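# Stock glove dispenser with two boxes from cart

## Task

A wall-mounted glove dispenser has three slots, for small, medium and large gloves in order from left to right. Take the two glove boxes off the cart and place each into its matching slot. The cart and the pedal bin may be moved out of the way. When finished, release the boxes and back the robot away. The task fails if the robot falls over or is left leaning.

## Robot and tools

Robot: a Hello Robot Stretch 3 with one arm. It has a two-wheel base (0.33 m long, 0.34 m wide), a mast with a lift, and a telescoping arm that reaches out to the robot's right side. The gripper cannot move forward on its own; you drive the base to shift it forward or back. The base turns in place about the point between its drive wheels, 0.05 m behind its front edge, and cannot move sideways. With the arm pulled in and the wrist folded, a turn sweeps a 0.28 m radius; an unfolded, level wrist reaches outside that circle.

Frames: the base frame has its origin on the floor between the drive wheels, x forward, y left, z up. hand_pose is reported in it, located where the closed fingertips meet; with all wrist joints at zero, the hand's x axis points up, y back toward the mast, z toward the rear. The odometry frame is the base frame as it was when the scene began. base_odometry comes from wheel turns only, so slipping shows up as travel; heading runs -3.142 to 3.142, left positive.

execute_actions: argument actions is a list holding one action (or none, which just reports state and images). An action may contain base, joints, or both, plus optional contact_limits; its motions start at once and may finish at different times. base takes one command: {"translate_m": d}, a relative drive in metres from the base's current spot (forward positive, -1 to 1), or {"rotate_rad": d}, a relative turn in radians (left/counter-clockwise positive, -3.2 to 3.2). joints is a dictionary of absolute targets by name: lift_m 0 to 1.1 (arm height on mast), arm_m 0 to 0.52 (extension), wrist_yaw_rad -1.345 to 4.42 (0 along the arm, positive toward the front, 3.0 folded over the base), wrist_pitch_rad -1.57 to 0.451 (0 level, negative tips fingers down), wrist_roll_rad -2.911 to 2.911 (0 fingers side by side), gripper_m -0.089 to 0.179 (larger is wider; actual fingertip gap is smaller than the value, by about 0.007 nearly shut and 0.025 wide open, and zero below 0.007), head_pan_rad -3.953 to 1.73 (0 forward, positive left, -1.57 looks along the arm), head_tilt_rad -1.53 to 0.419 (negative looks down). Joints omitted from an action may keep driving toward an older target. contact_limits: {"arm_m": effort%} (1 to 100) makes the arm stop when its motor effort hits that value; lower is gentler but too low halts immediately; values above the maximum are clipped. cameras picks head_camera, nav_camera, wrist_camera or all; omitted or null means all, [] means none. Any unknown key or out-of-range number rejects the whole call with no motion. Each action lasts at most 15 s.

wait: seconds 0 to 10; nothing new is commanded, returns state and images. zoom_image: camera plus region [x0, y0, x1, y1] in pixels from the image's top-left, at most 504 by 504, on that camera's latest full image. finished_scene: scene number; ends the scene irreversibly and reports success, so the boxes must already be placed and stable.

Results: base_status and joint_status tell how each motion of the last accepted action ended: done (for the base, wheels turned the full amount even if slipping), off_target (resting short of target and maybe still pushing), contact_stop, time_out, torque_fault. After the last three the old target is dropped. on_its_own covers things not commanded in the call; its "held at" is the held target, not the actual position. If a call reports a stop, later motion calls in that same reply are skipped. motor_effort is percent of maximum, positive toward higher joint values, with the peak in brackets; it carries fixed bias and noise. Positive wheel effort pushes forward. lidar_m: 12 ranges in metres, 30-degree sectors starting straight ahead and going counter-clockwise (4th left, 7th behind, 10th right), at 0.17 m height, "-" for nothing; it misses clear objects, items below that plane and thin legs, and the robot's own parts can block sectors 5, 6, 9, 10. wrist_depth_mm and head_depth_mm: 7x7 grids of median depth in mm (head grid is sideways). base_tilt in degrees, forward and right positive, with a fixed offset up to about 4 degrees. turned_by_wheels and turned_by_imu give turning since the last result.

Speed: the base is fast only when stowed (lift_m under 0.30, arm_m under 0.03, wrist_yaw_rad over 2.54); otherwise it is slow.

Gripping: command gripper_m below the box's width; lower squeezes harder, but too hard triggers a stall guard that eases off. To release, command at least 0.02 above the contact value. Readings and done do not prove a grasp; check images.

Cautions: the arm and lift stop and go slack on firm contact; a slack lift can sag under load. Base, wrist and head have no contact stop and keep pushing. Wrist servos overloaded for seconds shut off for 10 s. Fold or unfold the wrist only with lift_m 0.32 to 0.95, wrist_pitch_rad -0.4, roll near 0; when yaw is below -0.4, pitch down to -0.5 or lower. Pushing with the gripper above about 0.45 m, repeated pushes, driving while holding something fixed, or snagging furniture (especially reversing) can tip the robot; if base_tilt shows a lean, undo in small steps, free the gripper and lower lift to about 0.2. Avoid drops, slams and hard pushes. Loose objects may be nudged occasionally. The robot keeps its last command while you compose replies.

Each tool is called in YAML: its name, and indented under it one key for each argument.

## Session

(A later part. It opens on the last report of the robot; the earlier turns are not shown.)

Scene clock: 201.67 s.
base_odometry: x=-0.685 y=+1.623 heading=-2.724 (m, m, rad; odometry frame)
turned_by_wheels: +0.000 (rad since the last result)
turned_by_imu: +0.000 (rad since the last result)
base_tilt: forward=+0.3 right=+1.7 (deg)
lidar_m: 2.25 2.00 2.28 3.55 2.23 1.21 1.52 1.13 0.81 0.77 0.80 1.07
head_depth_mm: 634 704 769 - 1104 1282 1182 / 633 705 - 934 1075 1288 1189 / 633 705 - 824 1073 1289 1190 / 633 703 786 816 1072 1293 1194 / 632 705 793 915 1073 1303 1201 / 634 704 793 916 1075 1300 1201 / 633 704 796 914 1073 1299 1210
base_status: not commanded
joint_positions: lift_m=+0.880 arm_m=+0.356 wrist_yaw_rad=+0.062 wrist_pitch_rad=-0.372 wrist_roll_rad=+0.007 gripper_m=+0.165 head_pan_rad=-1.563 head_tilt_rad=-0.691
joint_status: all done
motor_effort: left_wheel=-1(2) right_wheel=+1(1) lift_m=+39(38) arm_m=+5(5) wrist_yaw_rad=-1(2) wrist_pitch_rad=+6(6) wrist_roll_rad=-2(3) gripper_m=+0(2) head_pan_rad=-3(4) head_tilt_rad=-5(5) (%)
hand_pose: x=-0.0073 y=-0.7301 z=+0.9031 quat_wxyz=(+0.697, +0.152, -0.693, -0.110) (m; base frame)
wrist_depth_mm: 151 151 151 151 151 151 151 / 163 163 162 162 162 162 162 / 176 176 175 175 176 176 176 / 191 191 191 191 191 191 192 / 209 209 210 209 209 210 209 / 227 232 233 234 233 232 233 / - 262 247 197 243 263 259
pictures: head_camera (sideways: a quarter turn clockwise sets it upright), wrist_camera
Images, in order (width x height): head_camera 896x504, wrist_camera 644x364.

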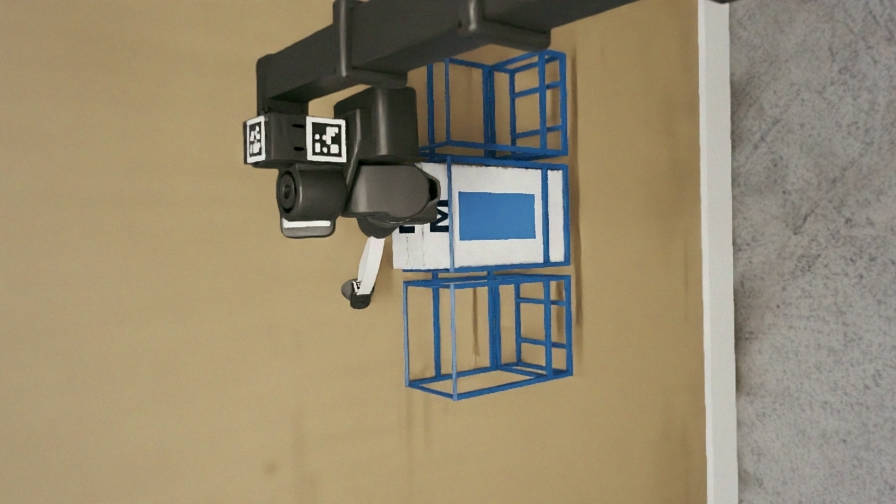

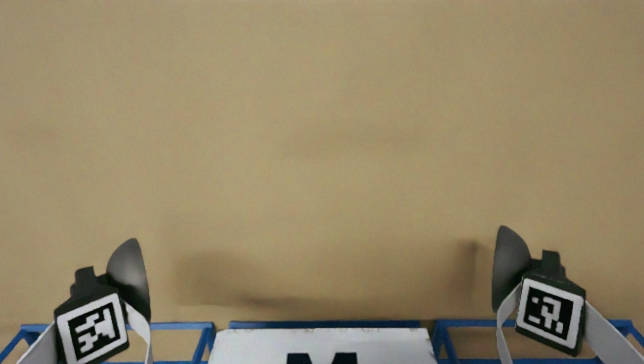

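execute_actions:
  actions:
    - {"base":{"rotate_rad":-1.075},"joints":{"arm_m":0.02,"lift_m":0.93,"gripper_m":0.179,"wrist_pitch_rad":-0.4,"wrist_yaw_rad":0.3}}
  cameras: []

execute_actions:
  actions:
    - {"base":{"translate_m":-1.0}}
  cameras: []

execute_actions:
  actions:
    - {"base":{"rotate_rad":-0.505},"joints":{"arm_m":0.25,"head_pan_rad":-1.5,"head_tilt_rad":-0.6}}
  cameras: ["head_camera","wrist_camera"]

Scene clock: 215.47 s.
base_odometry: x=-0.685 y=+1.623 heading=+2.484 (m, m, rad; odometry frame)
turned_by_wheels: -1.075 (rad since the last result)
turned_by_imu: -1.068 (rad since the last result)
base_tilt: forward=+0.3 right=+1.7 (deg)
lidar_m: 0.79 1.04 2.25 1.99 2.21 3.54 2.30 1.21 1.52 1.17 0.82 0.77
head_depth_mm: 1262 1389 1537 1721 - - - / 1327 1462 1631 1845 1736 - - / 1381 1533 1732 1904 - - - / 1360 1502 1682 1855 - 1328 1195 / 1158 1261 1384 1519 1593 1361 1203 / 1013 1082 1171 1279 1403 1378 1201 / 896 953 1019 1097 1188 1284 1216
base_status: done
joint_positions: lift_m=+0.930 arm_m=+0.020 wrist_yaw_rad=+0.298 wrist_pitch_rad=-0.412 wrist_roll_rad=+0.007 gripper_m=+0.179 head_pan_rad=-1.563 head_tilt_rad=-0.692
joint_status: all done
motor_effort: left_wheel=+3(8) right_wheel=-3(8) lift_m=+39(39) arm_m=-6(6) wrist_yaw_rad=+1(3) wrist_pitch_rad=+6(7) wrist_roll_rad=-3(3) gripper_m=+0(63) head_pan_rad=-3(4) head_tilt_rad=-6(6) (%)
hand_pose: x=+0.0447 y=-0.3807 z=+0.9440 quat_wxyz=(+0.704, +0.246, -0.665, -0.041) (m; base frame)
wrist_depth_mm: 484 558 670 870 - - 935 / 500 583 718 937 - - 988 / 524 610 771 - - - - / 553 650 831 - - - - / 573 698 891 - - - - / 581 767 941 - - - - / - 794 - - - - -
pictures: none
No camera images: the call's "cameras" was empty. Leave "cameras" out to get every camera's image.

Scene clock: 226.80 s.
base_odometry: x=+0.106 y=+1.012 heading=+2.484 (m, m, rad; odometry frame)
turned_by_wheels: +0.000 (rad since the last result)
turned_by_imu: -0.002 (rad since the last result)
base_tilt: forward=+0.3 right=+1.7 (deg)
lidar_m: 1.71 2.23 2.11 2.14 2.80 2.64 1.64 1.14 0.66 0.67 1.44 1.67
head_depth_mm: 889 973 1069 997 - - - / 927 1024 1118 1002 1012 - - / 974 1071 1189 1008 - - - / 1019 1141 1284 1398 - 1337 1195 / 1070 1202 1374 1598 1671 1370 1197 / 1131 1275 1467 1731 1734 1398 1202 / 1194 1360 1582 1898 1685 1402 1205
base_status: done
joint_positions: lift_m=+0.930 arm_m=+0.020 wrist_yaw_rad=+0.298 wrist_pitch_rad=-0.412 wrist_roll_rad=+0.007 gripper_m=+0.179 head_pan_rad=-1.563 head_tilt_rad=-0.692
joint_status: not commanded
motor_effort: left_wheel=+3(5) right_wheel=-3(6) lift_m=+39(39) arm_m=-6(6) wrist_yaw_rad=+1(1) wrist_pitch_rad=+6(6) wrist_roll_rad=-3(3) gripper_m=+0(1) head_pan_rad=-4(3) head_tilt_rad=-5(3) (%)
hand_pose: x=+0.0447 y=-0.3807 z=+0.9440 quat_wxyz=(+0.704, +0.246, -0.665, -0.041) (m; base frame)
wrist_depth_mm: - - - - 835 712 614 / - - - - 905 746 644 / - - - - 941 775 679 / - - - - 722 699 640 / - - - - 574 601 529 / - - - - 792 780 500 / - - - - 729 708 -
pictures: none
No camera images: the call's "cameras" was empty. Leave "cameras" out to get every camera's image.

Scene clock: 229.73 s.
base_odometry: x=+0.106 y=+1.012 heading=+1.979 (m, m, rad; odometry frame)
turned_by_wheels: -0.505 (rad since the last result)
turned_by_imu: -0.501 (rad since the last result)
base_tilt: forward=+0.3 right=+1.7 (deg)
lidar_m: 1.67 1.72 2.27 2.11 2.15 2.77 2.64 1.60 1.13 0.66 0.67 1.46
head_depth_mm: 875 961 1033 - 1367 1457 1239 / 878 964 1039 - 1374 1460 1239 / 882 969 1058 - 916 1079 1186 / 887 973 1063 915 947 1085 1197 / 888 980 1088 1091 953 1089 1200 / 893 979 1087 1112 960 1092 1190 / 896 982 1093 1187 931 1394 1263
base_status: done
joint_positions: lift_m=+0.930 arm_m=+0.250 wrist_yaw_rad=+0.298 wrist_pitch_rad=-0.412 wrist_roll_rad=+0.007 gripper_m=+0.179 head_pan_rad=-1.507 head_tilt_rad=-0.606
joint_status: all done
motor_effort: left_wheel=+1(8) right_wheel=-2(6) lift_m=+39(39) arm_m=+6(4) wrist_yaw_rad=+1(1) wrist_pitch_rad=+6(6) wrist_roll_rad=-3(3) gripper_m=+0(1) head_pan_rad=+3(10) head_tilt_rad=+4(17) (%)
hand_pose: x=+0.0447 y=-0.6098 z=+0.9440 quat_wxyz=(+0.704, +0.246, -0.665, -0.041) (m; base frame)
wrist_depth_mm: 642 603 570 541 513 484 463 / 715 660 616 579 550 522 495 / 783 731 681 600 574 561 532 / 865 805 664 394 605 608 574 / - 589 596 439 542 666 631 / - 502 505 480 498 745 676 / - 429 431 431 443 814 -
pictures: head_camera (sideways: a quarter turn clockwise sets it upright), wrist_camera
Images, in order (width x height): head_camera 896x504, wrist_camera 644x364.

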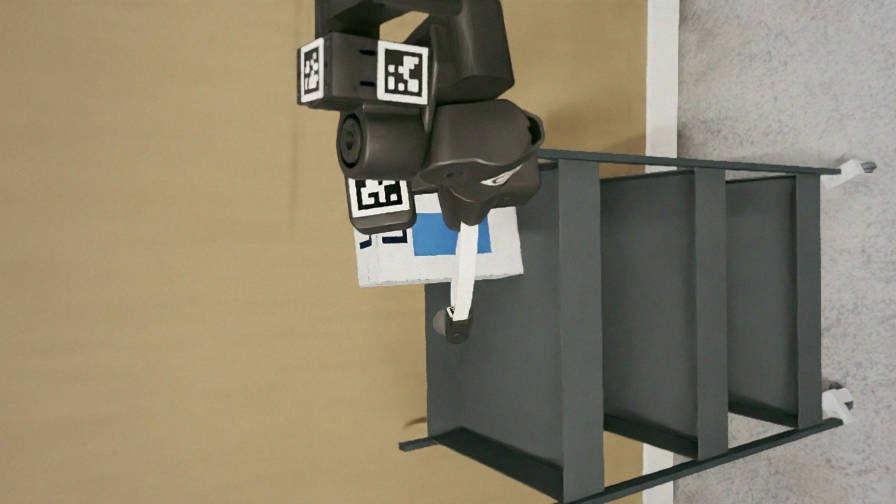

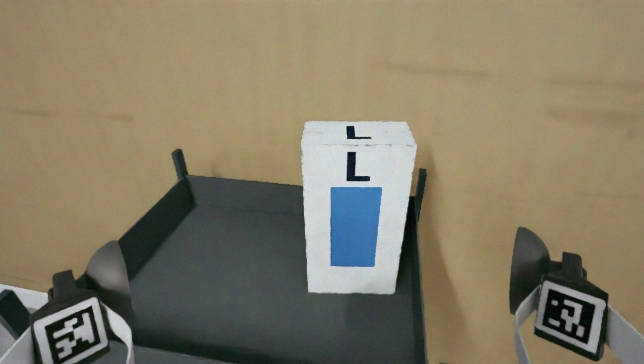

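execute_actions:
  actions:
    - {"base":{"translate_m":0.019},"joints":{"arm_m":0.49,"lift_m":0.915}}
  cameras: ["wrist_camera"]

Scene clock: 237.33 s.
base_odometry: x=+0.099 y=+1.029 heading=+1.979 (m, m, rad; odometry frame)
turned_by_wheels: +0.000 (rad since the last result)
turned_by_imu: +0.001 (rad since the last result)
base_tilt: forward=+0.3 right=+1.7 (deg)
lidar_m: 1.65 1.69 2.25 2.11 2.15 2.80 2.67 1.60 1.13 0.66 0.67 1.46
head_depth_mm: 877 962 - 1212 1363 1456 1236 / 879 950 1120 1197 1361 1465 1239 / 880 964 - 968 945 1051 1172 / 885 971 1062 934 949 1083 1198 / 885 976 1085 1109 952 1086 1197 / 890 976 1086 1111 955 1091 1184 / 897 985 1090 1214 932 1456 1262
base_status: done
joint_positions: lift_m=+0.915 arm_m=+0.490 wrist_yaw_rad=+0.298 wrist_pitch_rad=-0.412 wrist_roll_rad=+0.007 gripper_m=+0.179 head_pan_rad=-1.507 head_tilt_rad=-0.606
joint_status: all done
motor_effort: left_wheel=+3(9) right_wheel=-2(5) lift_m=+32(36) arm_m=+5(5) wrist_yaw_rad=+1(1) wrist_pitch_rad=+6(6) wrist_roll_rad=-3(3) gripper_m=+0(0) head_pan_rad=+3(3) head_tilt_rad=+3(2) (%)
hand_pose: x=+0.0447 y=-0.8498 z=+0.9292 quat_wxyz=(+0.704, +0.246, -0.665, -0.041) (m; base frame)
wrist_depth_mm: 376 352 334 314 300 285 271 / 414 388 362 342 323 305 289 / 456 428 399 373 349 329 311 / 513 477 438 407 382 355 336 / 581 532 476 443 413 389 365 / 680 446 185 183 188 439 392 / - 414 163 161 160 480 -
pictures: wrist_camera
Images, in order (width x height): wrist_camera 644x364.

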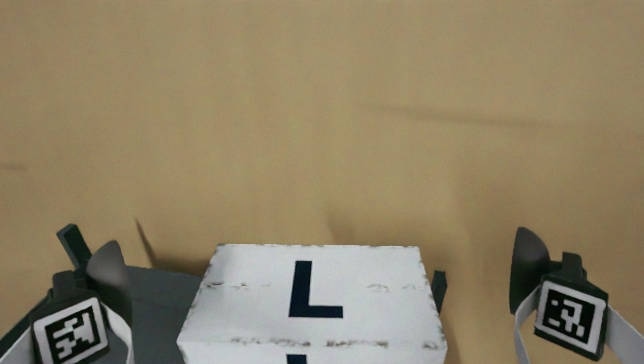

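execute_actions:
  actions:
    - {"base":{"translate_m":0.006},"joints":{"arm_m":0.499,"lift_m":0.863}}
  cameras: ["wrist_camera"]

execute_actions:
  actions:
    - {"joints":{"gripper_m":0.088}}
  cameras: ["wrist_camera"]

execute_actions:
  actions:
    - {"joints":{"lift_m":0.89,"wrist_pitch_rad":-0.36}}
  cameras: ["head_camera","wrist_camera"]

Scene clock: 244.53 s.
base_odometry: x=+0.096 y=+1.035 heading=+1.979 (m, m, rad; odometry frame)
turned_by_wheels: +0.000 (rad since the last result)
turned_by_imu: +0.001 (rad since the last result)
base_tilt: forward=+0.3 right=+1.6 (deg)
lidar_m: 1.64 1.69 2.23 2.11 2.15 2.80 2.67 1.60 1.13 0.66 0.67 1.46
head_depth_mm: 875 957 1049 - 1373 1456 1235 / 877 964 - 1214 1337 1456 1235 / 881 968 1024 960 944 1074 1165 / 886 974 1062 949 949 1082 1193 / 887 975 1086 1110 955 1089 1196 / 891 980 1084 1116 961 1062 1192 / 891 982 1097 1208 930 1452 1259
base_status: done
joint_positions: lift_m=+0.863 arm_m=+0.499 wrist_yaw_rad=+0.298 wrist_pitch_rad=-0.412 wrist_roll_rad=+0.007 gripper_m=+0.179 head_pan_rad=-1.507 head_tilt_rad=-0.606
joint_status: all done
motor_effort: left_wheel=+3(7) right_wheel=-2(5) lift_m=+32(34) arm_m=+5(5) wrist_yaw_rad=+1(0) wrist_pitch_rad=+6(6) wrist_roll_rad=-3(2) gripper_m=-1(0) head_pan_rad=+3(3) head_tilt_rad=+3(4) (%)
hand_pose: x=+0.0447 y=-0.8588 z=+0.8772 quat_wxyz=(+0.704, +0.246, -0.665, -0.041) (m; base frame)
wrist_depth_mm: 368 344 324 307 290 276 263 / 402 378 352 331 313 297 283 / 446 415 386 362 338 320 303 / 498 462 406 377 358 347 327 / 545 493 142 141 140 373 357 / 377 128 124 122 122 126 379 / - 347 138 135 134 459 -
pictures: wrist_camera
Images, in order (width x height): wrist_camera 644x364.

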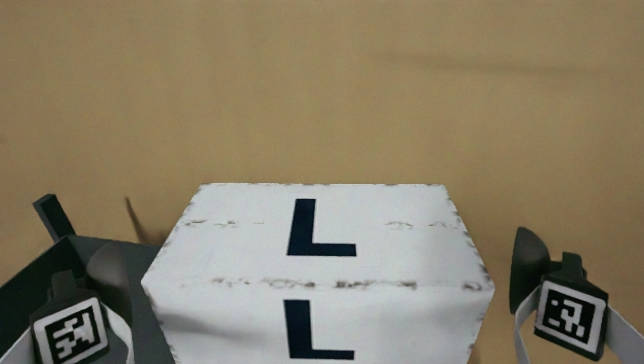

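Scene clock: 245.93 s.
base_odometry: x=+0.096 y=+1.035 heading=+1.979 (m, m, rad; odometry frame)
turned_by_wheels: +0.000 (rad since the last result)
turned_by_imu: +0.000 (rad since the last result)
base_tilt: forward=+0.3 right=+1.7 (deg)
lidar_m: 1.65 1.69 2.25 2.11 2.15 2.80 2.67 1.59 1.13 0.66 0.67 1.46
head_depth_mm: 876 959 1046 - 1374 1452 1234 / 879 966 - 1211 1339 1467 1236 / 883 969 1027 965 945 1083 1166 / 885 972 1061 947 951 1084 1196 / 888 975 1085 1112 952 1083 1196 / 889 976 1088 1113 958 1058 1185 / 893 983 1089 1207 931 1449 1266
base_status: not commanded
joint_positions: lift_m=+0.863 arm_m=+0.499 wrist_yaw_rad=+0.299 wrist_pitch_rad=-0.412 wrist_roll_rad=+0.007 gripper_m=+0.089 head_pan_rad=-1.507 head_tilt_rad=-0.606
joint_status: all done
motor_effort: left_wheel=+3(3) right_wheel=-3(3) lift_m=+33(33) arm_m=+5(5) wrist_yaw_rad=+1(1) wrist_pitch_rad=+6(6) wrist_roll_rad=-3(3) gripper_m=-20(94) head_pan_rad=+3(3) head_tilt_rad=+4(4) (%)
hand_pose: x=+0.0447 y=-0.8588 z=+0.8772 quat_wxyz=(+0.704, +0.246, -0.665, -0.041) (m; base frame)
wrist_depth_mm: 367 344 325 306 290 276 266 / 400 377 354 331 313 297 284 / 443 412 387 360 338 320 303 / 498 460 404 377 358 348 326 / 545 495 142 141 141 374 354 / 397 129 126 125 124 126 388 / 363 343 140 138 137 477 424
pictures: wrist_camera
Images, in order (width x height): wrist_camera 644x364.

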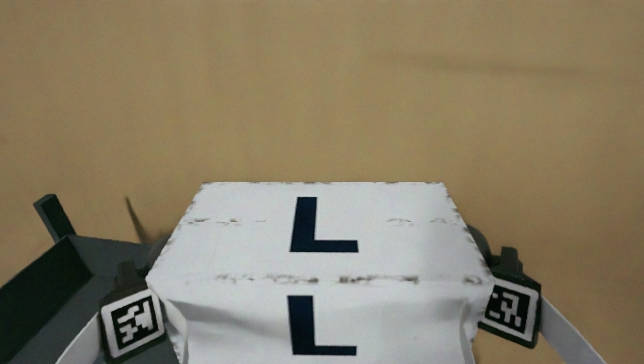

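Scene clock: 246.97 s.
base_odometry: x=+0.096 y=+1.035 heading=+1.979 (m, m, rad; odometry frame)
turned_by_wheels: +0.000 (rad since the last result)
turned_by_imu: +0.000 (rad since the last result)
base_tilt: forward=+0.3 right=+1.7 (deg)
lidar_m: 1.65 1.69 2.24 2.11 2.15 2.80 2.67 1.60 1.13 0.66 0.67 1.46
head_depth_mm: 875 958 1029 1213 1365 1453 1238 / 878 964 - 1199 1336 1456 1239 / 881 970 1028 942 944 1074 1169 / 884 973 1061 930 949 1082 1196 / 888 977 1081 1108 952 1087 1196 / 889 980 1088 1112 959 1064 1187 / 895 983 1089 1207 934 1449 1260
base_status: not commanded
joint_positions: lift_m=+0.890 arm_m=+0.499 wrist_yaw_rad=+0.299 wrist_pitch_rad=-0.421 wrist_roll_rad=+0.007 gripper_m=+0.089 head_pan_rad=-1.507 head_tilt_rad=-0.606
joint_status: wrist_pitch_rad off_target (ended at -0.421, target -0.360); the others done
on_its_own: wrist_pitch_rad is at rest, and its effort (+34) is outside its rest range (-20 to +32)
motor_effort: left_wheel=+3(3) right_wheel=-2(3) lift_m=+44(46) arm_m=+5(5) wrist_yaw_rad=+1(1) wrist_pitch_rad=+34(36) wrist_roll_rad=-3(3) gripper_m=-20(20) head_pan_rad=+3(3) head_tilt_rad=+3(3) (%)
hand_pose: x=+0.0444 y=-0.8577 z=+0.9017 quat_wxyz=(+0.704, +0.249, -0.664, -0.044) (m; base frame)
wrist_depth_mm: 365 347 324 307 289 276 264 / 402 379 355 332 313 295 283 / 446 413 387 364 340 321 304 / 500 463 413 380 359 349 328 / 564 514 145 143 143 376 357 / 415 131 127 126 126 126 392 / 376 - 139 138 136 481 431
pictures: head_camera (sideways: a quarter turn clockwise sets it upright), wrist_camera
Images, in order (width x height): head_camera 896x504, wrist_camera 644x364.

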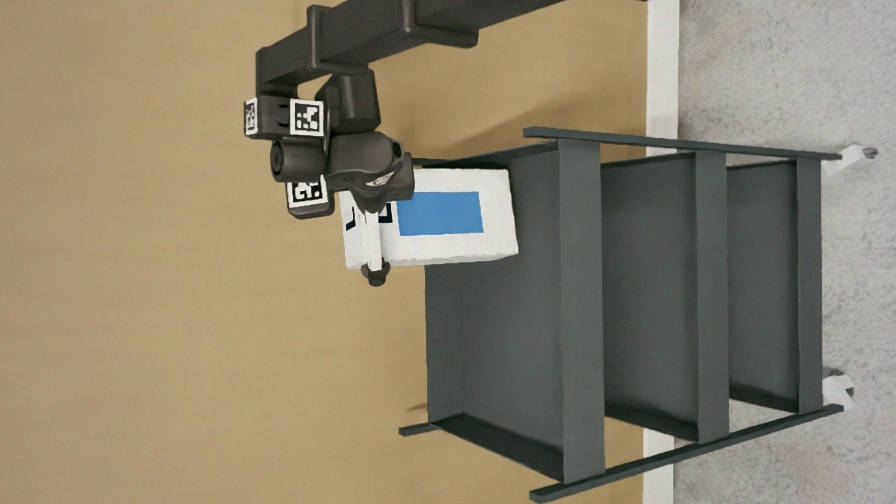

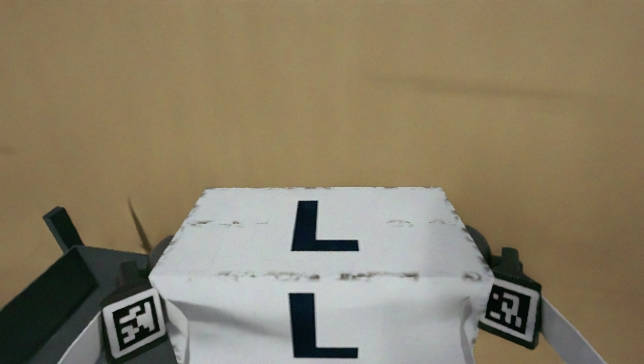

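execute_actions:
  actions:
    - {"joints":{"lift_m":1.01}}
  cameras: []

execute_actions:
  actions:
    - {"base":{"rotate_rad":0.408},"joints":{"arm_m":0.2,"wrist_yaw_rad":0.06}}
  cameras: ["head_camera","wrist_camera"]

execute_actions:
  actions:
    - {"base":{"translate_m":0.85},"joints":{"arm_m":0.15,"lift_m":1.03}}
  cameras: []

execute_actions:
  actions:
    - {"base":{"rotate_rad":1.172},"joints":{"arm_m":0.3,"head_pan_rad":-1.57,"head_tilt_rad":-0.65}}
  cameras: ["head_camera","wrist_camera"]

Scene clock: 260.13 s.
base_odometry: x=+0.096 y=+1.035 heading=+1.979 (m, m, rad; odometry frame)
turned_by_wheels: +0.000 (rad since the last result)
turned_by_imu: +0.001 (rad since the last result)
base_tilt: forward=+0.3 right=+1.7 (deg)
lidar_m: 1.65 1.69 2.24 2.11 2.15 2.80 2.67 1.60 1.13 0.66 0.67 1.46
head_depth_mm: 874 - 1062 1196 1361 1466 1231 / 869 - 1074 1197 1343 1458 1236 / 883 940 834 1059 944 1075 1168 / 883 972 827 1056 952 1081 1198 / 886 971 1081 1110 957 1089 1196 / 893 978 1088 1113 960 1059 1189 / 897 981 1092 1205 930 1450 1261
base_status: not commanded
joint_positions: lift_m=+1.010 arm_m=+0.499 wrist_yaw_rad=+0.299 wrist_pitch_rad=-0.421 wrist_roll_rad=+0.007 gripper_m=+0.089 head_pan_rad=-1.507 head_tilt_rad=-0.606
joint_status: all done
on_its_own: wrist_pitch_rad is at rest, and its effort (+34) is outside its rest range (-20 to +32)
motor_effort: left_wheel=+2(3) right_wheel=-2(2) lift_m=+44(50) arm_m=+5(5) wrist_yaw_rad=+1(0) wrist_pitch_rad=+34(34) wrist_roll_rad=-3(3) gripper_m=-19(20) head_pan_rad=+3(3) head_tilt_rad=+3(3) (%)
hand_pose: x=+0.0444 y=-0.8577 z=+1.0217 quat_wxyz=(+0.704, +0.249, -0.664, -0.044) (m; base frame)
wrist_depth_mm: 367 344 326 308 290 276 264 / 405 376 352 332 313 297 283 / 449 415 387 364 342 320 304 / 506 463 412 381 359 348 329 / 582 521 145 144 143 377 359 / 679 131 127 126 126 126 394 / 817 - 139 137 137 478 430
pictures: none
No camera images: the call's "cameras" was empty. Leave "cameras" out to get every camera's image.

Scene clock: 263.57 s.
base_odometry: x=+0.096 y=+1.035 heading=+2.387 (m, m, rad; odometry frame)
turned_by_wheels: +0.408 (rad since the last result)
turned_by_imu: +0.405 (rad since the last result)
base_tilt: forward=+0.3 right=+1.7 (deg)
lidar_m: 1.66 2.04 2.45 2.11 2.59 2.68 1.85 1.19 0.66 0.66 1.33 1.65
head_depth_mm: 871 915 - 1044 904 1016 1133 / 906 975 - 1007 906 1071 1168 / 942 1030 584 587 635 1105 1195 / 986 1086 1193 1344 1092 1368 1221 / 1033 1140 1279 1450 1653 1484 1258 / 1079 1207 1352 1551 1731 1483 1255 / 1136 1273 1445 1675 1829 1485 1257
base_status: done
joint_positions: lift_m=+1.010 arm_m=+0.200 wrist_yaw_rad=+0.062 wrist_pitch_rad=-0.421 wrist_roll_rad=+0.005 gripper_m=+0.089 head_pan_rad=-1.507 head_tilt_rad=-0.606
joint_status: all done
on_its_own: wrist_pitch_rad is at rest, and its effort (+34) is outside its rest range (-20 to +32)
motor_effort: left_wheel=-2(11) right_wheel=+1(11) lift_m=+44(44) arm_m=-6(7) wrist_yaw_rad=-1(1) wrist_pitch_rad=+34(34) wrist_roll_rad=-1(2) gripper_m=-19(20) head_pan_rad=+4(3) head_tilt_rad=+3(4) (%)
hand_pose: x=-0.0077 y=-0.5690 z=+1.0217 quat_wxyz=(+0.694, +0.169, -0.688, -0.127) (m; base frame)
wrist_depth_mm: 911 798 710 638 580 533 488 / - 884 770 681 624 556 517 / - - 852 750 672 609 547 / - - 885 760 692 651 595 / - - 145 144 142 636 622 / - 131 128 126 126 126 643 / - - 139 138 137 482 705
pictures: head_camera (sideways: a quarter turn clockwise sets it upright), wrist_camera
Images, in order (width x height): head_camera 896x504, wrist_camera 644x364.

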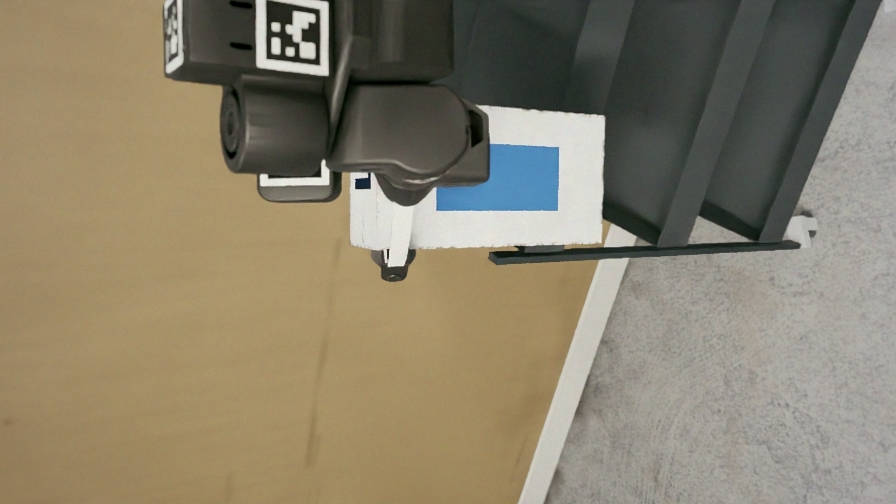

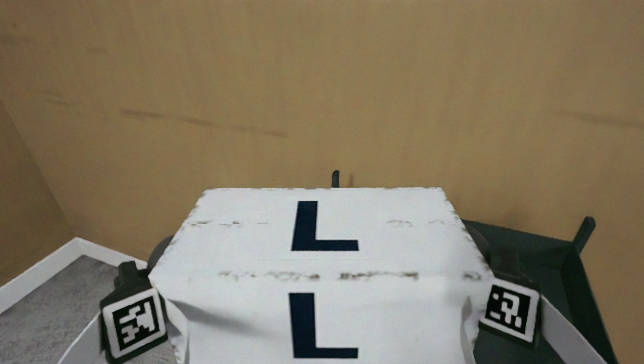

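Scene clock: 273.17 s.
base_odometry: x=-0.523 y=+1.617 heading=+2.387 (m, m, rad; odometry frame)
turned_by_wheels: +0.000 (rad since the last result)
turned_by_imu: +0.002 (rad since the last result)
base_tilt: forward=+0.3 right=+1.7 (deg)
lidar_m: 0.85 1.05 2.09 2.08 2.22 3.46 2.37 1.05 1.13 1.39 0.93 0.85
head_depth_mm: 1122 - - 1533 1631 1457 1235 / 1162 1249 - - 1636 1461 1234 / 1214 1325 539 521 570 1462 1242 / 1269 1404 1531 532 1691 1471 1254 / 1310 1423 1558 1698 1753 1482 1251 / 1169 1244 1326 1415 1520 1492 1259 / 1029 1084 1145 1212 1285 1371 1256
base_status: done
joint_positions: lift_m=+1.030 arm_m=+0.150 wrist_yaw_rad=+0.062 wrist_pitch_rad=-0.421 wrist_roll_rad=+0.005 gripper_m=+0.089 head_pan_rad=-1.507 head_tilt_rad=-0.606
joint_status: all done
on_its_own: wrist_pitch_rad is at rest, and its effort (+34) is outside its rest range (-20 to +32)
motor_effort: left_wheel=-2(3) right_wheel=+1(5) lift_m=+44(48) arm_m=-6(8) wrist_yaw_rad=-1(1) wrist_pitch_rad=+34(34) wrist_roll_rad=-1(2) gripper_m=-20(20) head_pan_rad=+3(3) head_tilt_rad=+2(3) (%)
hand_pose: x=-0.0077 y=-0.5190 z=+1.0417 quat_wxyz=(+0.694, +0.169, -0.688, -0.127) (m; base frame)
wrist_depth_mm: 603 762 - 989 887 814 748 / 626 803 - - 962 882 786 / 647 814 - - - 925 849 / 661 847 - - - - 918 / 677 853 145 144 143 - 975 / 689 131 127 127 126 126 - / 709 - 138 137 137 - -
pictures: none
No camera images: the call's "cameras" was empty. Leave "cameras" out to get every camera's image.

Scene clock: 275.97 s.
base_odometry: x=-0.523 y=+1.617 heading=-2.724 (m, m, rad; odometry frame)
turned_by_wheels: +1.172 (rad since the last result)
turned_by_imu: +1.165 (rad since the last result)
base_tilt: forward=+0.3 right=+1.7 (deg)
lidar_m: 2.40 2.07 2.47 3.46 2.02 1.05 1.38 1.25 0.89 0.85 0.87 1.17
head_depth_mm: 682 773 865 972 1121 1323 1215 / 675 - 873 975 1124 1320 1215 / 690 - 644 704 1121 1332 1218 / 693 767 644 708 1120 1332 1224 / 694 765 856 869 1120 1320 1225 / 693 766 855 931 1125 1327 1228 / 694 765 855 971 1120 1322 1235
base_status: done
joint_positions: lift_m=+1.030 arm_m=+0.300 wrist_yaw_rad=+0.060 wrist_pitch_rad=-0.421 wrist_roll_rad=+0.005 gripper_m=+0.089 head_pan_rad=-1.563 head_tilt_rad=-0.642
joint_status: all done
on_its_own: wrist_pitch_rad is at rest, and its effort (+34) is outside its rest range (-20 to +32)
motor_effort: left_wheel=-2(9) right_wheel=+1(7) lift_m=+44(44) arm_m=+5(6) wrist_yaw_rad=-1(2) wrist_pitch_rad=+34(34) wrist_roll_rad=-2(1) gripper_m=-19(19) head_pan_rad=-3(12) head_tilt_rad=-4(11) (%)
hand_pose: x=-0.0080 y=-0.6682 z=+1.0417 quat_wxyz=(+0.694, +0.168, -0.688, -0.128) (m; base frame)
wrist_depth_mm: 271 273 272 271 271 274 274 / 292 293 294 295 293 295 296 / 321 322 321 322 323 323 322 / 350 351 339 341 342 354 357 / 389 384 145 144 143 385 394 / 436 130 128 126 126 126 445 / 487 - 138 137 136 519 504
pictures: head_camera (sideways: a quarter turn clockwise sets it upright), wrist_camera
Images, in order (width x height): head_camera 896x504, wrist_camera 644x364.

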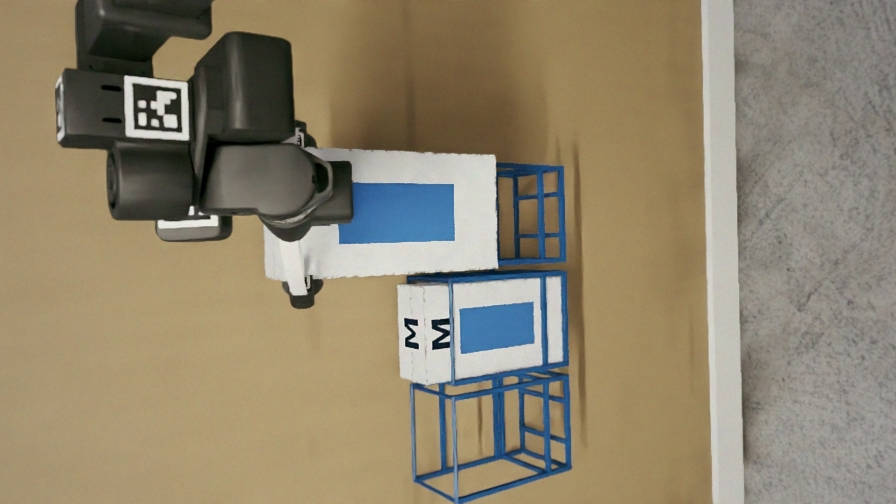

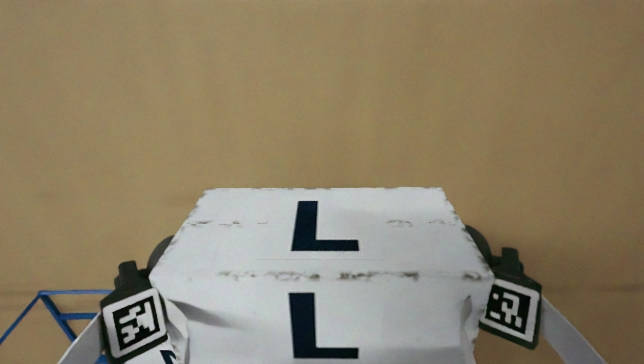

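execute_actions:
  actions:
    - {"joints":{"arm_m":0.424,"wrist_pitch_rad":-0.31,"lift_m":1.005}}
  cameras: ["head_camera"]

zoom_image:
  camera: "head_camera"
  region: [300,100,550,350]

Scene clock: 284.43 s.
base_odometry: x=-0.523 y=+1.617 heading=-2.724 (m, m, rad; odometry frame)
turned_by_wheels: +0.000 (rad since the last result)
turned_by_imu: +0.001 (rad since the last result)
base_tilt: forward=+0.3 right=+1.7 (deg)
lidar_m: 2.40 2.08 2.47 3.48 2.02 1.05 1.38 1.25 0.89 0.85 0.87 1.17
head_depth_mm: 696 - 858 975 1126 1326 1214 / 686 - 860 973 1124 1326 1219 / 685 - 785 877 1121 1330 1217 / 693 755 775 875 1123 1331 1226 / 693 765 855 867 1119 1329 1225 / 692 766 855 931 1121 1322 1233 / 693 766 853 969 1119 1323 1235
base_status: not commanded
joint_positions: lift_m=+1.005 arm_m=+0.424 wrist_yaw_rad=+0.060 wrist_pitch_rad=-0.376 wrist_roll_rad=+0.005 gripper_m=+0.089 head_pan_rad=-1.563 head_tilt_rad=-0.642
joint_status: wrist_pitch_rad off_target (ended at -0.376, target -0.310); the others done
on_its_own: wrist_pitch_rad is at rest, and its effort (+37) is outside its rest range (-20 to +32)
motor_effort: left_wheel=-2(2) right_wheel=+2(2) lift_m=+37(40) arm_m=+5(6) wrist_yaw_rad=+0(0) wrist_pitch_rad=+37(41) wrist_roll_rad=-2(2) gripper_m=-20(20) head_pan_rad=-4(4) head_tilt_rad=-4(5) (%)
hand_pose: x=-0.0077 y=-0.7976 z=+1.0271 quat_wxyz=(+0.697, +0.153, -0.692, -0.112) (m; base frame)
wrist_depth_mm: 158 157 158 158 158 158 159 / 169 170 170 170 171 171 171 / 184 184 184 184 185 184 185 / 200 200 193 194 194 201 202 / 220 216 145 144 143 217 221 / 243 131 127 127 126 126 245 / 273 - 138 137 137 285 276
pictures: head_camera (sideways: a quarter turn clockwise sets it upright)
Images, in order (width x height): head_camera 896x504.

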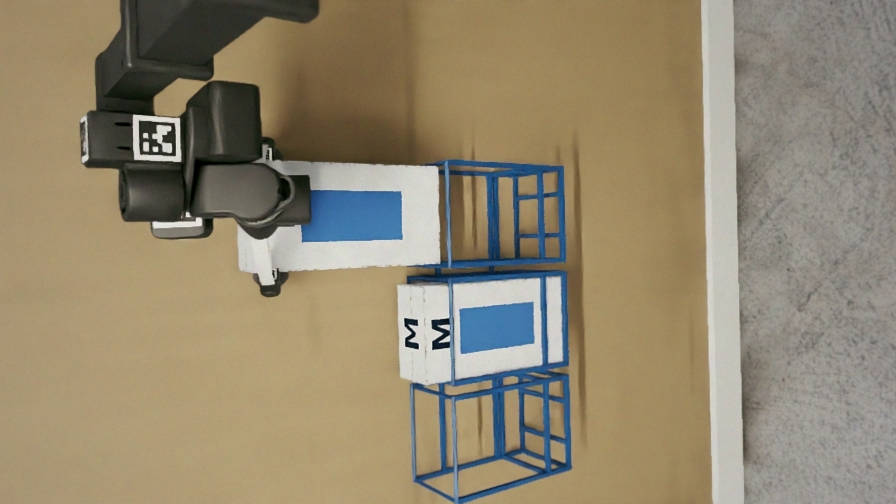

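Region (300, 100, 550, 350) of head_camera's 896x504 image, scaled by 2.016, with more detail than that image has.

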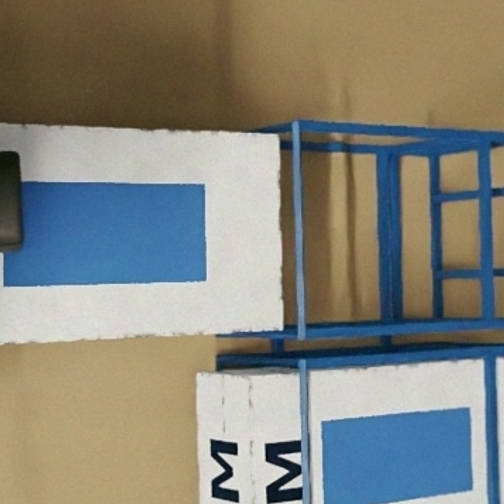

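execute_actions:
  actions:
    - {"base":{"translate_m":-0.002},"joints":{"arm_m":0.428,"lift_m":0.97}}
  cameras: ["head_camera"]

zoom_image:
  camera: "head_camera"
  region: [300,100,550,350]

Scene clock: 288.87 s.
base_odometry: x=-0.521 y=+1.618 heading=-2.724 (m, m, rad; odometry frame)
turned_by_wheels: +0.000 (rad since the last result)
turned_by_imu: +0.001 (rad since the last result)
base_tilt: forward=+0.3 right=+1.7 (deg)
lidar_m: 2.41 2.08 2.47 3.48 2.01 1.04 1.37 1.25 0.89 0.85 0.87 1.17
head_depth_mm: 696 746 874 976 1122 1325 1217 / 694 - 869 973 1123 1323 1219 / 693 - 802 918 1121 1333 1223 / 695 755 800 877 1121 1331 1224 / 694 765 856 867 1119 1331 1228 / 691 766 855 916 1117 1326 1232 / 692 764 856 949 1121 1326 1233
base_status: done
joint_positions: lift_m=+0.970 arm_m=+0.428 wrist_yaw_rad=+0.060 wrist_pitch_rad=-0.376 wrist_roll_rad=+0.005 gripper_m=+0.089 head_pan_rad=-1.563 head_tilt_rad=-0.642
joint_status: all done
on_its_own: wrist_pitch_rad is at rest, and its effort (+37) is outside its rest range (-20 to +32)
motor_effort: left_wheel=-2(6) right_wheel=+1(5) lift_m=+38(35) arm_m=+6(8) wrist_yaw_rad=+0(1) wrist_pitch_rad=+37(37) wrist_roll_rad=-2(2) gripper_m=-20(20) head_pan_rad=-4(4) head_tilt_rad=-4(4) (%)
hand_pose: x=-0.0077 y=-0.8016 z=+0.9922 quat_wxyz=(+0.697, +0.153, -0.692, -0.112) (m; base frame)
wrist_depth_mm: 154 154 154 154 155 155 155 / 166 166 166 166 167 166 167 / 179 180 179 180 180 181 181 / 195 196 190 189 191 197 197 / 215 210 145 144 143 212 217 / 239 131 127 127 126 126 240 / 266 274 138 137 137 277 270
pictures: head_camera (sideways: a quarter turn clockwise sets it upright)
Images, in order (width x height): head_camera 896x504.

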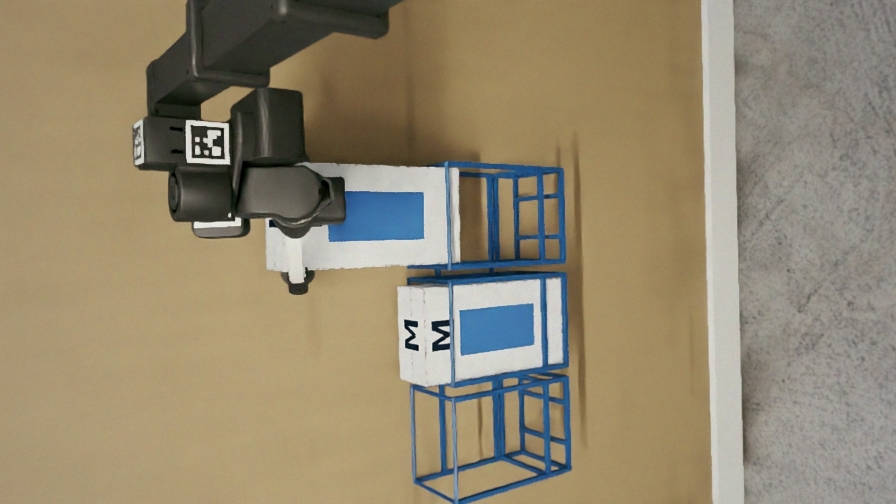

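Region (300, 100, 550, 350) of head_camera's 896x504 image, scaled by 2.016, with more detail than that image has.

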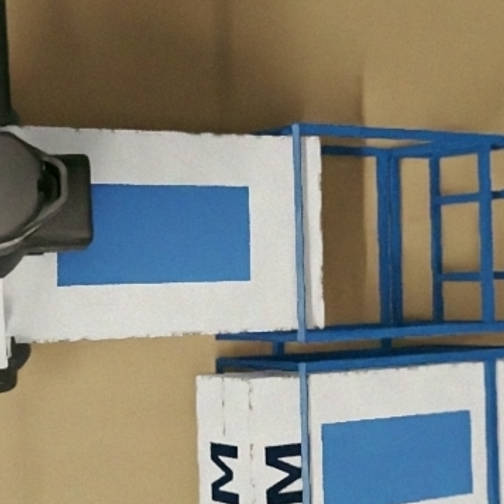

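execute_actions:
  actions:
    - {"joints":{"lift_m":0.835}}
  cameras: ["head_camera","wrist_camera"]

zoom_image:
  camera: "head_camera"
  region: [330,200,480,350]

Scene clock: 294.50 s.
base_odometry: x=-0.521 y=+1.618 heading=-2.724 (m, m, rad; odometry frame)
turned_by_wheels: +0.000 (rad since the last result)
turned_by_imu: +0.001 (rad since the last result)
base_tilt: forward=+0.3 right=+1.6 (deg)
lidar_m: 2.40 2.08 2.46 3.46 2.02 1.04 1.37 1.24 0.89 0.85 0.87 1.17
head_depth_mm: 696 767 858 953 - 1324 1213 / 696 768 828 1012 1123 1327 1210 / 695 765 829 895 1122 1329 1220 / 693 765 853 884 1123 1329 1216 / 693 765 855 867 1120 1324 1231 / 693 764 857 917 1117 1318 1230 / 693 763 855 950 1120 1324 1233
base_status: not commanded
joint_positions: lift_m=+0.835 arm_m=+0.428 wrist_yaw_rad=+0.060 wrist_pitch_rad=-0.376 wrist_roll_rad=+0.005 gripper_m=+0.089 head_pan_rad=-1.563 head_tilt_rad=-0.642
joint_status: all done
on_its_own: wrist_pitch_rad is at rest, and its effort (+37) is outside its rest range (-20 to +32)
motor_effort: left_wheel=-1(2) right_wheel=+1(1) lift_m=+37(40) arm_m=+5(5) wrist_yaw_rad=+0(1) wrist_pitch_rad=+37(37) wrist_roll_rad=-1(1) gripper_m=-20(19) head_pan_rad=-3(3) head_tilt_rad=-4(3) (%)
hand_pose: x=-0.0077 y=-0.8016 z=+0.8572 quat_wxyz=(+0.697, +0.153, -0.692, -0.112) (m; base frame)
wrist_depth_mm: 154 154 154 154 154 155 155 / 166 166 166 166 167 167 167 / 180 180 180 180 181 180 181 / 196 196 189 189 189 197 197 / 215 212 145 144 143 212 217 / 172 131 127 127 126 126 240 / 149 144 138 137 136 276 271
pictures: head_camera (sideways: a quarter turn clockwise sets it upright), wrist_camera
Images, in order (width x height): head_camera 896x504, wrist_camera 644x364.

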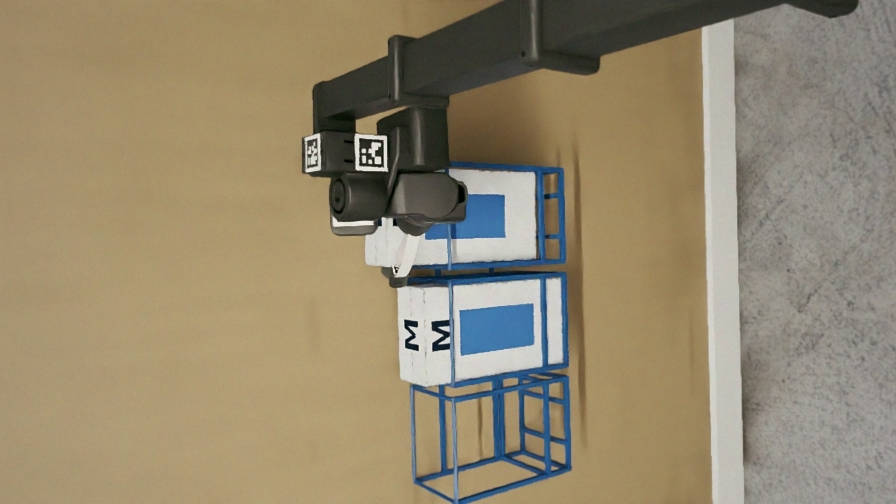

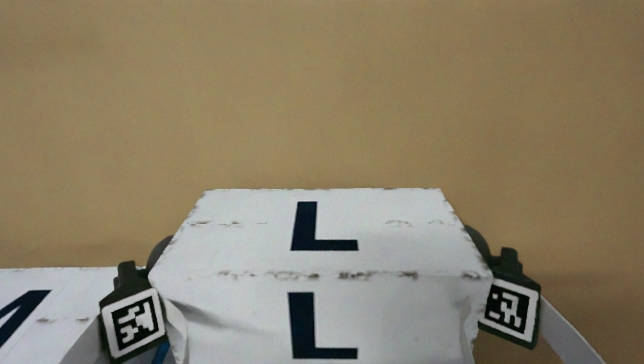

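Region (330, 200, 480, 350) of head_camera's 896x504 image, scaled by 3.360, with more detail than that image has.

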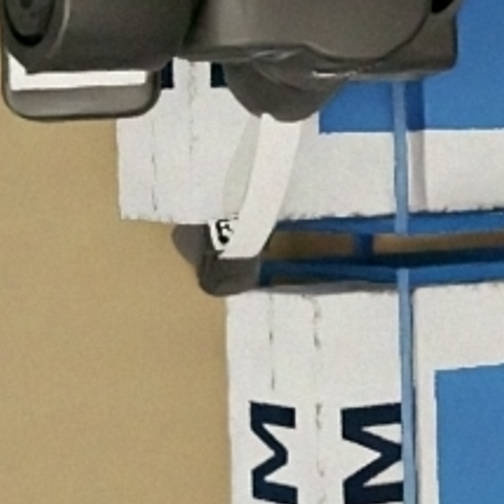

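execute_actions:
  actions:
    - {"joints":{"lift_m":0.814}}
  cameras: ["wrist_camera"]

execute_actions:
  actions:
    - {"joints":{"gripper_m":0.15,"wrist_pitch_rad":-0.35}}
  cameras: ["head_camera","wrist_camera"]

Scene clock: 300.20 s.
base_odometry: x=-0.521 y=+1.618 heading=-2.724 (m, m, rad; odometry frame)
turned_by_wheels: +0.000 (rad since the last result)
turned_by_imu: +0.001 (rad since the last result)
base_tilt: forward=+0.3 right=+1.6 (deg)
lidar_m: 2.40 2.08 2.47 3.47 2.02 1.05 1.37 1.25 0.89 0.85 0.87 1.17
head_depth_mm: 694 768 857 953 - 1322 1213 / 694 768 843 - 1123 1328 1216 / 694 766 839 918 1122 1332 1221 / 693 766 858 884 1119 1334 1221 / 693 765 855 868 1121 1327 1226 / 693 765 854 917 1120 1331 1231 / 692 765 855 951 1121 1328 1236
base_status: not commanded
joint_positions: lift_m=+0.814 arm_m=+0.428 wrist_yaw_rad=+0.060 wrist_pitch_rad=-0.376 wrist_roll_rad=+0.005 gripper_m=+0.089 head_pan_rad=-1.563 head_tilt_rad=-0.642
joint_status: all done
on_its_own: wrist_pitch_rad is at rest, and its effort (+37) is outside its rest range (-20 to +32)
motor_effort: left_wheel=-1(2) right_wheel=+1(1) lift_m=+37(36) arm_m=+5(6) wrist_yaw_rad=+0(0) wrist_pitch_rad=+37(37) wrist_roll_rad=-2(1) gripper_m=-19(20) head_pan_rad=-4(3) head_tilt_rad=-4(4) (%)
hand_pose: x=-0.0077 y=-0.8016 z=+0.8362 quat_wxyz=(+0.697, +0.153, -0.692, -0.112) (m; base frame)
wrist_depth_mm: 154 155 154 154 154 155 155 / 165 166 166 166 166 167 167 / 180 180 180 180 180 180 180 / 195 196 189 189 190 197 197 / 206 207 145 144 143 212 217 / 145 131 127 126 126 126 241 / 127 145 138 137 136 277 271
pictures: wrist_camera
Images, in order (width x height): wrist_camera 644x364.

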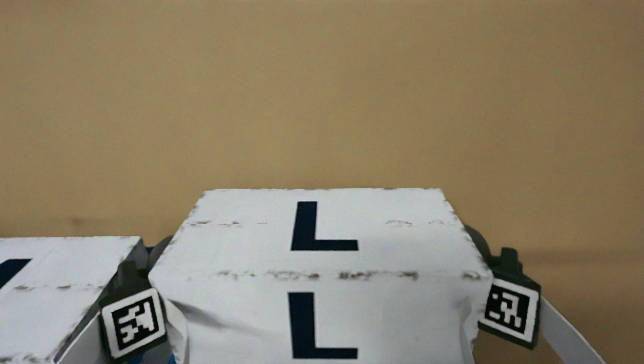

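Scene clock: 301.47 s.
base_odometry: x=-0.521 y=+1.618 heading=-2.725 (m, m, rad; odometry frame)
turned_by_wheels: +0.000 (rad since the last result)
turned_by_imu: +0.000 (rad since the last result)
base_tilt: forward=+0.3 right=+1.7 (deg)
lidar_m: 2.40 2.08 2.46 3.47 2.01 1.04 1.37 1.25 0.89 0.85 0.87 1.16
head_depth_mm: 694 766 857 956 - 1330 1215 / 695 766 845 1013 1124 1327 1214 / 695 765 842 907 1124 1330 1222 / 692 765 857 880 1119 1326 1220 / 693 768 856 868 1119 1327 1225 / 694 765 855 917 1116 1325 1231 / 694 764 855 967 1123 1326 1241
base_status: not commanded
joint_positions: lift_m=+0.814 arm_m=+0.428 wrist_yaw_rad=+0.056 wrist_pitch_rad=-0.382 wrist_roll_rad=+0.004 gripper_m=+0.150 head_pan_rad=-1.563 head_tilt_rad=-0.642
joint_status: all done
motor_effort: left_wheel=-6(4) right_wheel=+6(6) lift_m=+37(37) arm_m=+5(5) wrist_yaw_rad=+3(2) wrist_pitch_rad=+18(35) wrist_roll_rad=-1(2) gripper_m=+2(79) head_pan_rad=-4(4) head_tilt_rad=-4(3) (%)
hand_pose: x=-0.0087 y=-0.8010 z=+0.8347 quat_wxyz=(+0.696, +0.154, -0.691, -0.115) (m; base frame)
wrist_depth_mm: 154 154 154 155 155 155 156 / 165 166 166 167 167 168 168 / 179 180 179 180 181 181 182 / 195 195 196 197 198 198 199 / 206 210 173 172 172 214 218 / 144 144 139 139 139 - 242 / 129 173 137 137 139 276 274
pictures: head_camera (sideways: a quarter turn clockwise sets it upright), wrist_camera
Images, in order (width x height): head_camera 896x504, wrist_camera 644x364.

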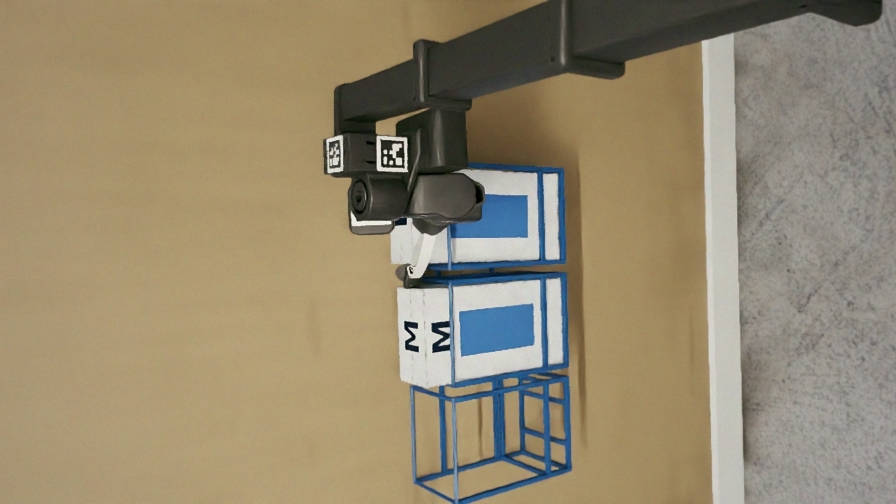

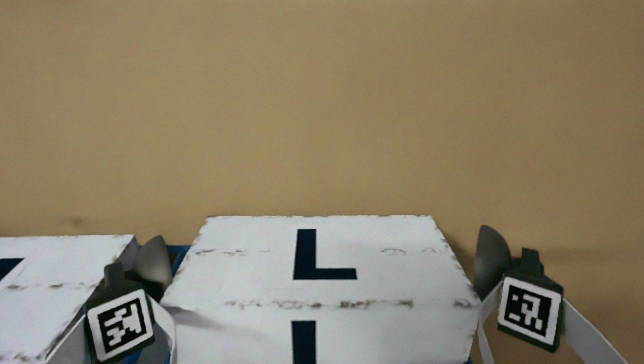

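execute_actions:
  actions:
    - {"joints":{"gripper_m":0.158,"lift_m":0.83}}
  cameras: ["wrist_camera"]

Scene clock: 304.70 s.
base_odometry: x=-0.521 y=+1.618 heading=-2.724 (m, m, rad; odometry frame)
turned_by_wheels: +0.000 (rad since the last result)
turned_by_imu: +0.001 (rad since the last result)
base_tilt: forward=+0.3 right=+1.6 (deg)
lidar_m: 2.40 2.08 2.48 3.46 2.02 1.05 1.37 1.25 0.89 0.85 0.87 1.16
head_depth_mm: 695 768 857 947 - 1330 1216 / 695 768 827 1011 1123 1325 1214 / 692 767 829 893 1124 1331 1221 / 694 766 856 886 1119 1325 1226 / 693 765 856 869 1124 1323 1226 / 693 765 857 918 1121 1324 1232 / 692 765 854 954 1118 1324 1241
base_status: not commanded
joint_positions: lift_m=+0.830 arm_m=+0.428 wrist_yaw_rad=+0.057 wrist_pitch_rad=-0.372 wrist_roll_rad=+0.004 gripper_m=+0.158 head_pan_rad=-1.563 head_tilt_rad=-0.642
joint_status: all done
motor_effort: left_wheel=-2(6) right_wheel=+2(6) lift_m=+39(43) arm_m=+5(5) wrist_yaw_rad=+2(6) wrist_pitch_rad=+12(18) wrist_roll_rad=-1(1) gripper_m=+0(47) head_pan_rad=-4(4) head_tilt_rad=-3(5) (%)
hand_pose: x=-0.0085 y=-0.8022 z=+0.8531 quat_wxyz=(+0.697, +0.150, -0.692, -0.112) (m; base frame)
wrist_depth_mm: 153 154 154 155 155 155 155 / 165 166 165 166 166 167 167 / 178 179 179 179 181 181 181 / 193 194 195 195 195 197 198 / 213 213 215 214 215 212 216 / 175 227 167 166 166 240 239 / - 171 142 142 141 269 269
pictures: wrist_camera
Images, in order (width x height): wrist_camera 644x364.

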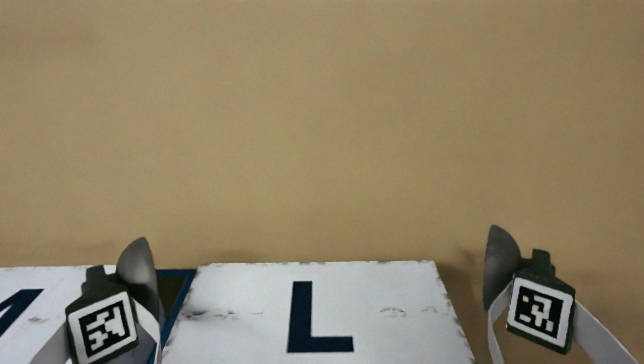

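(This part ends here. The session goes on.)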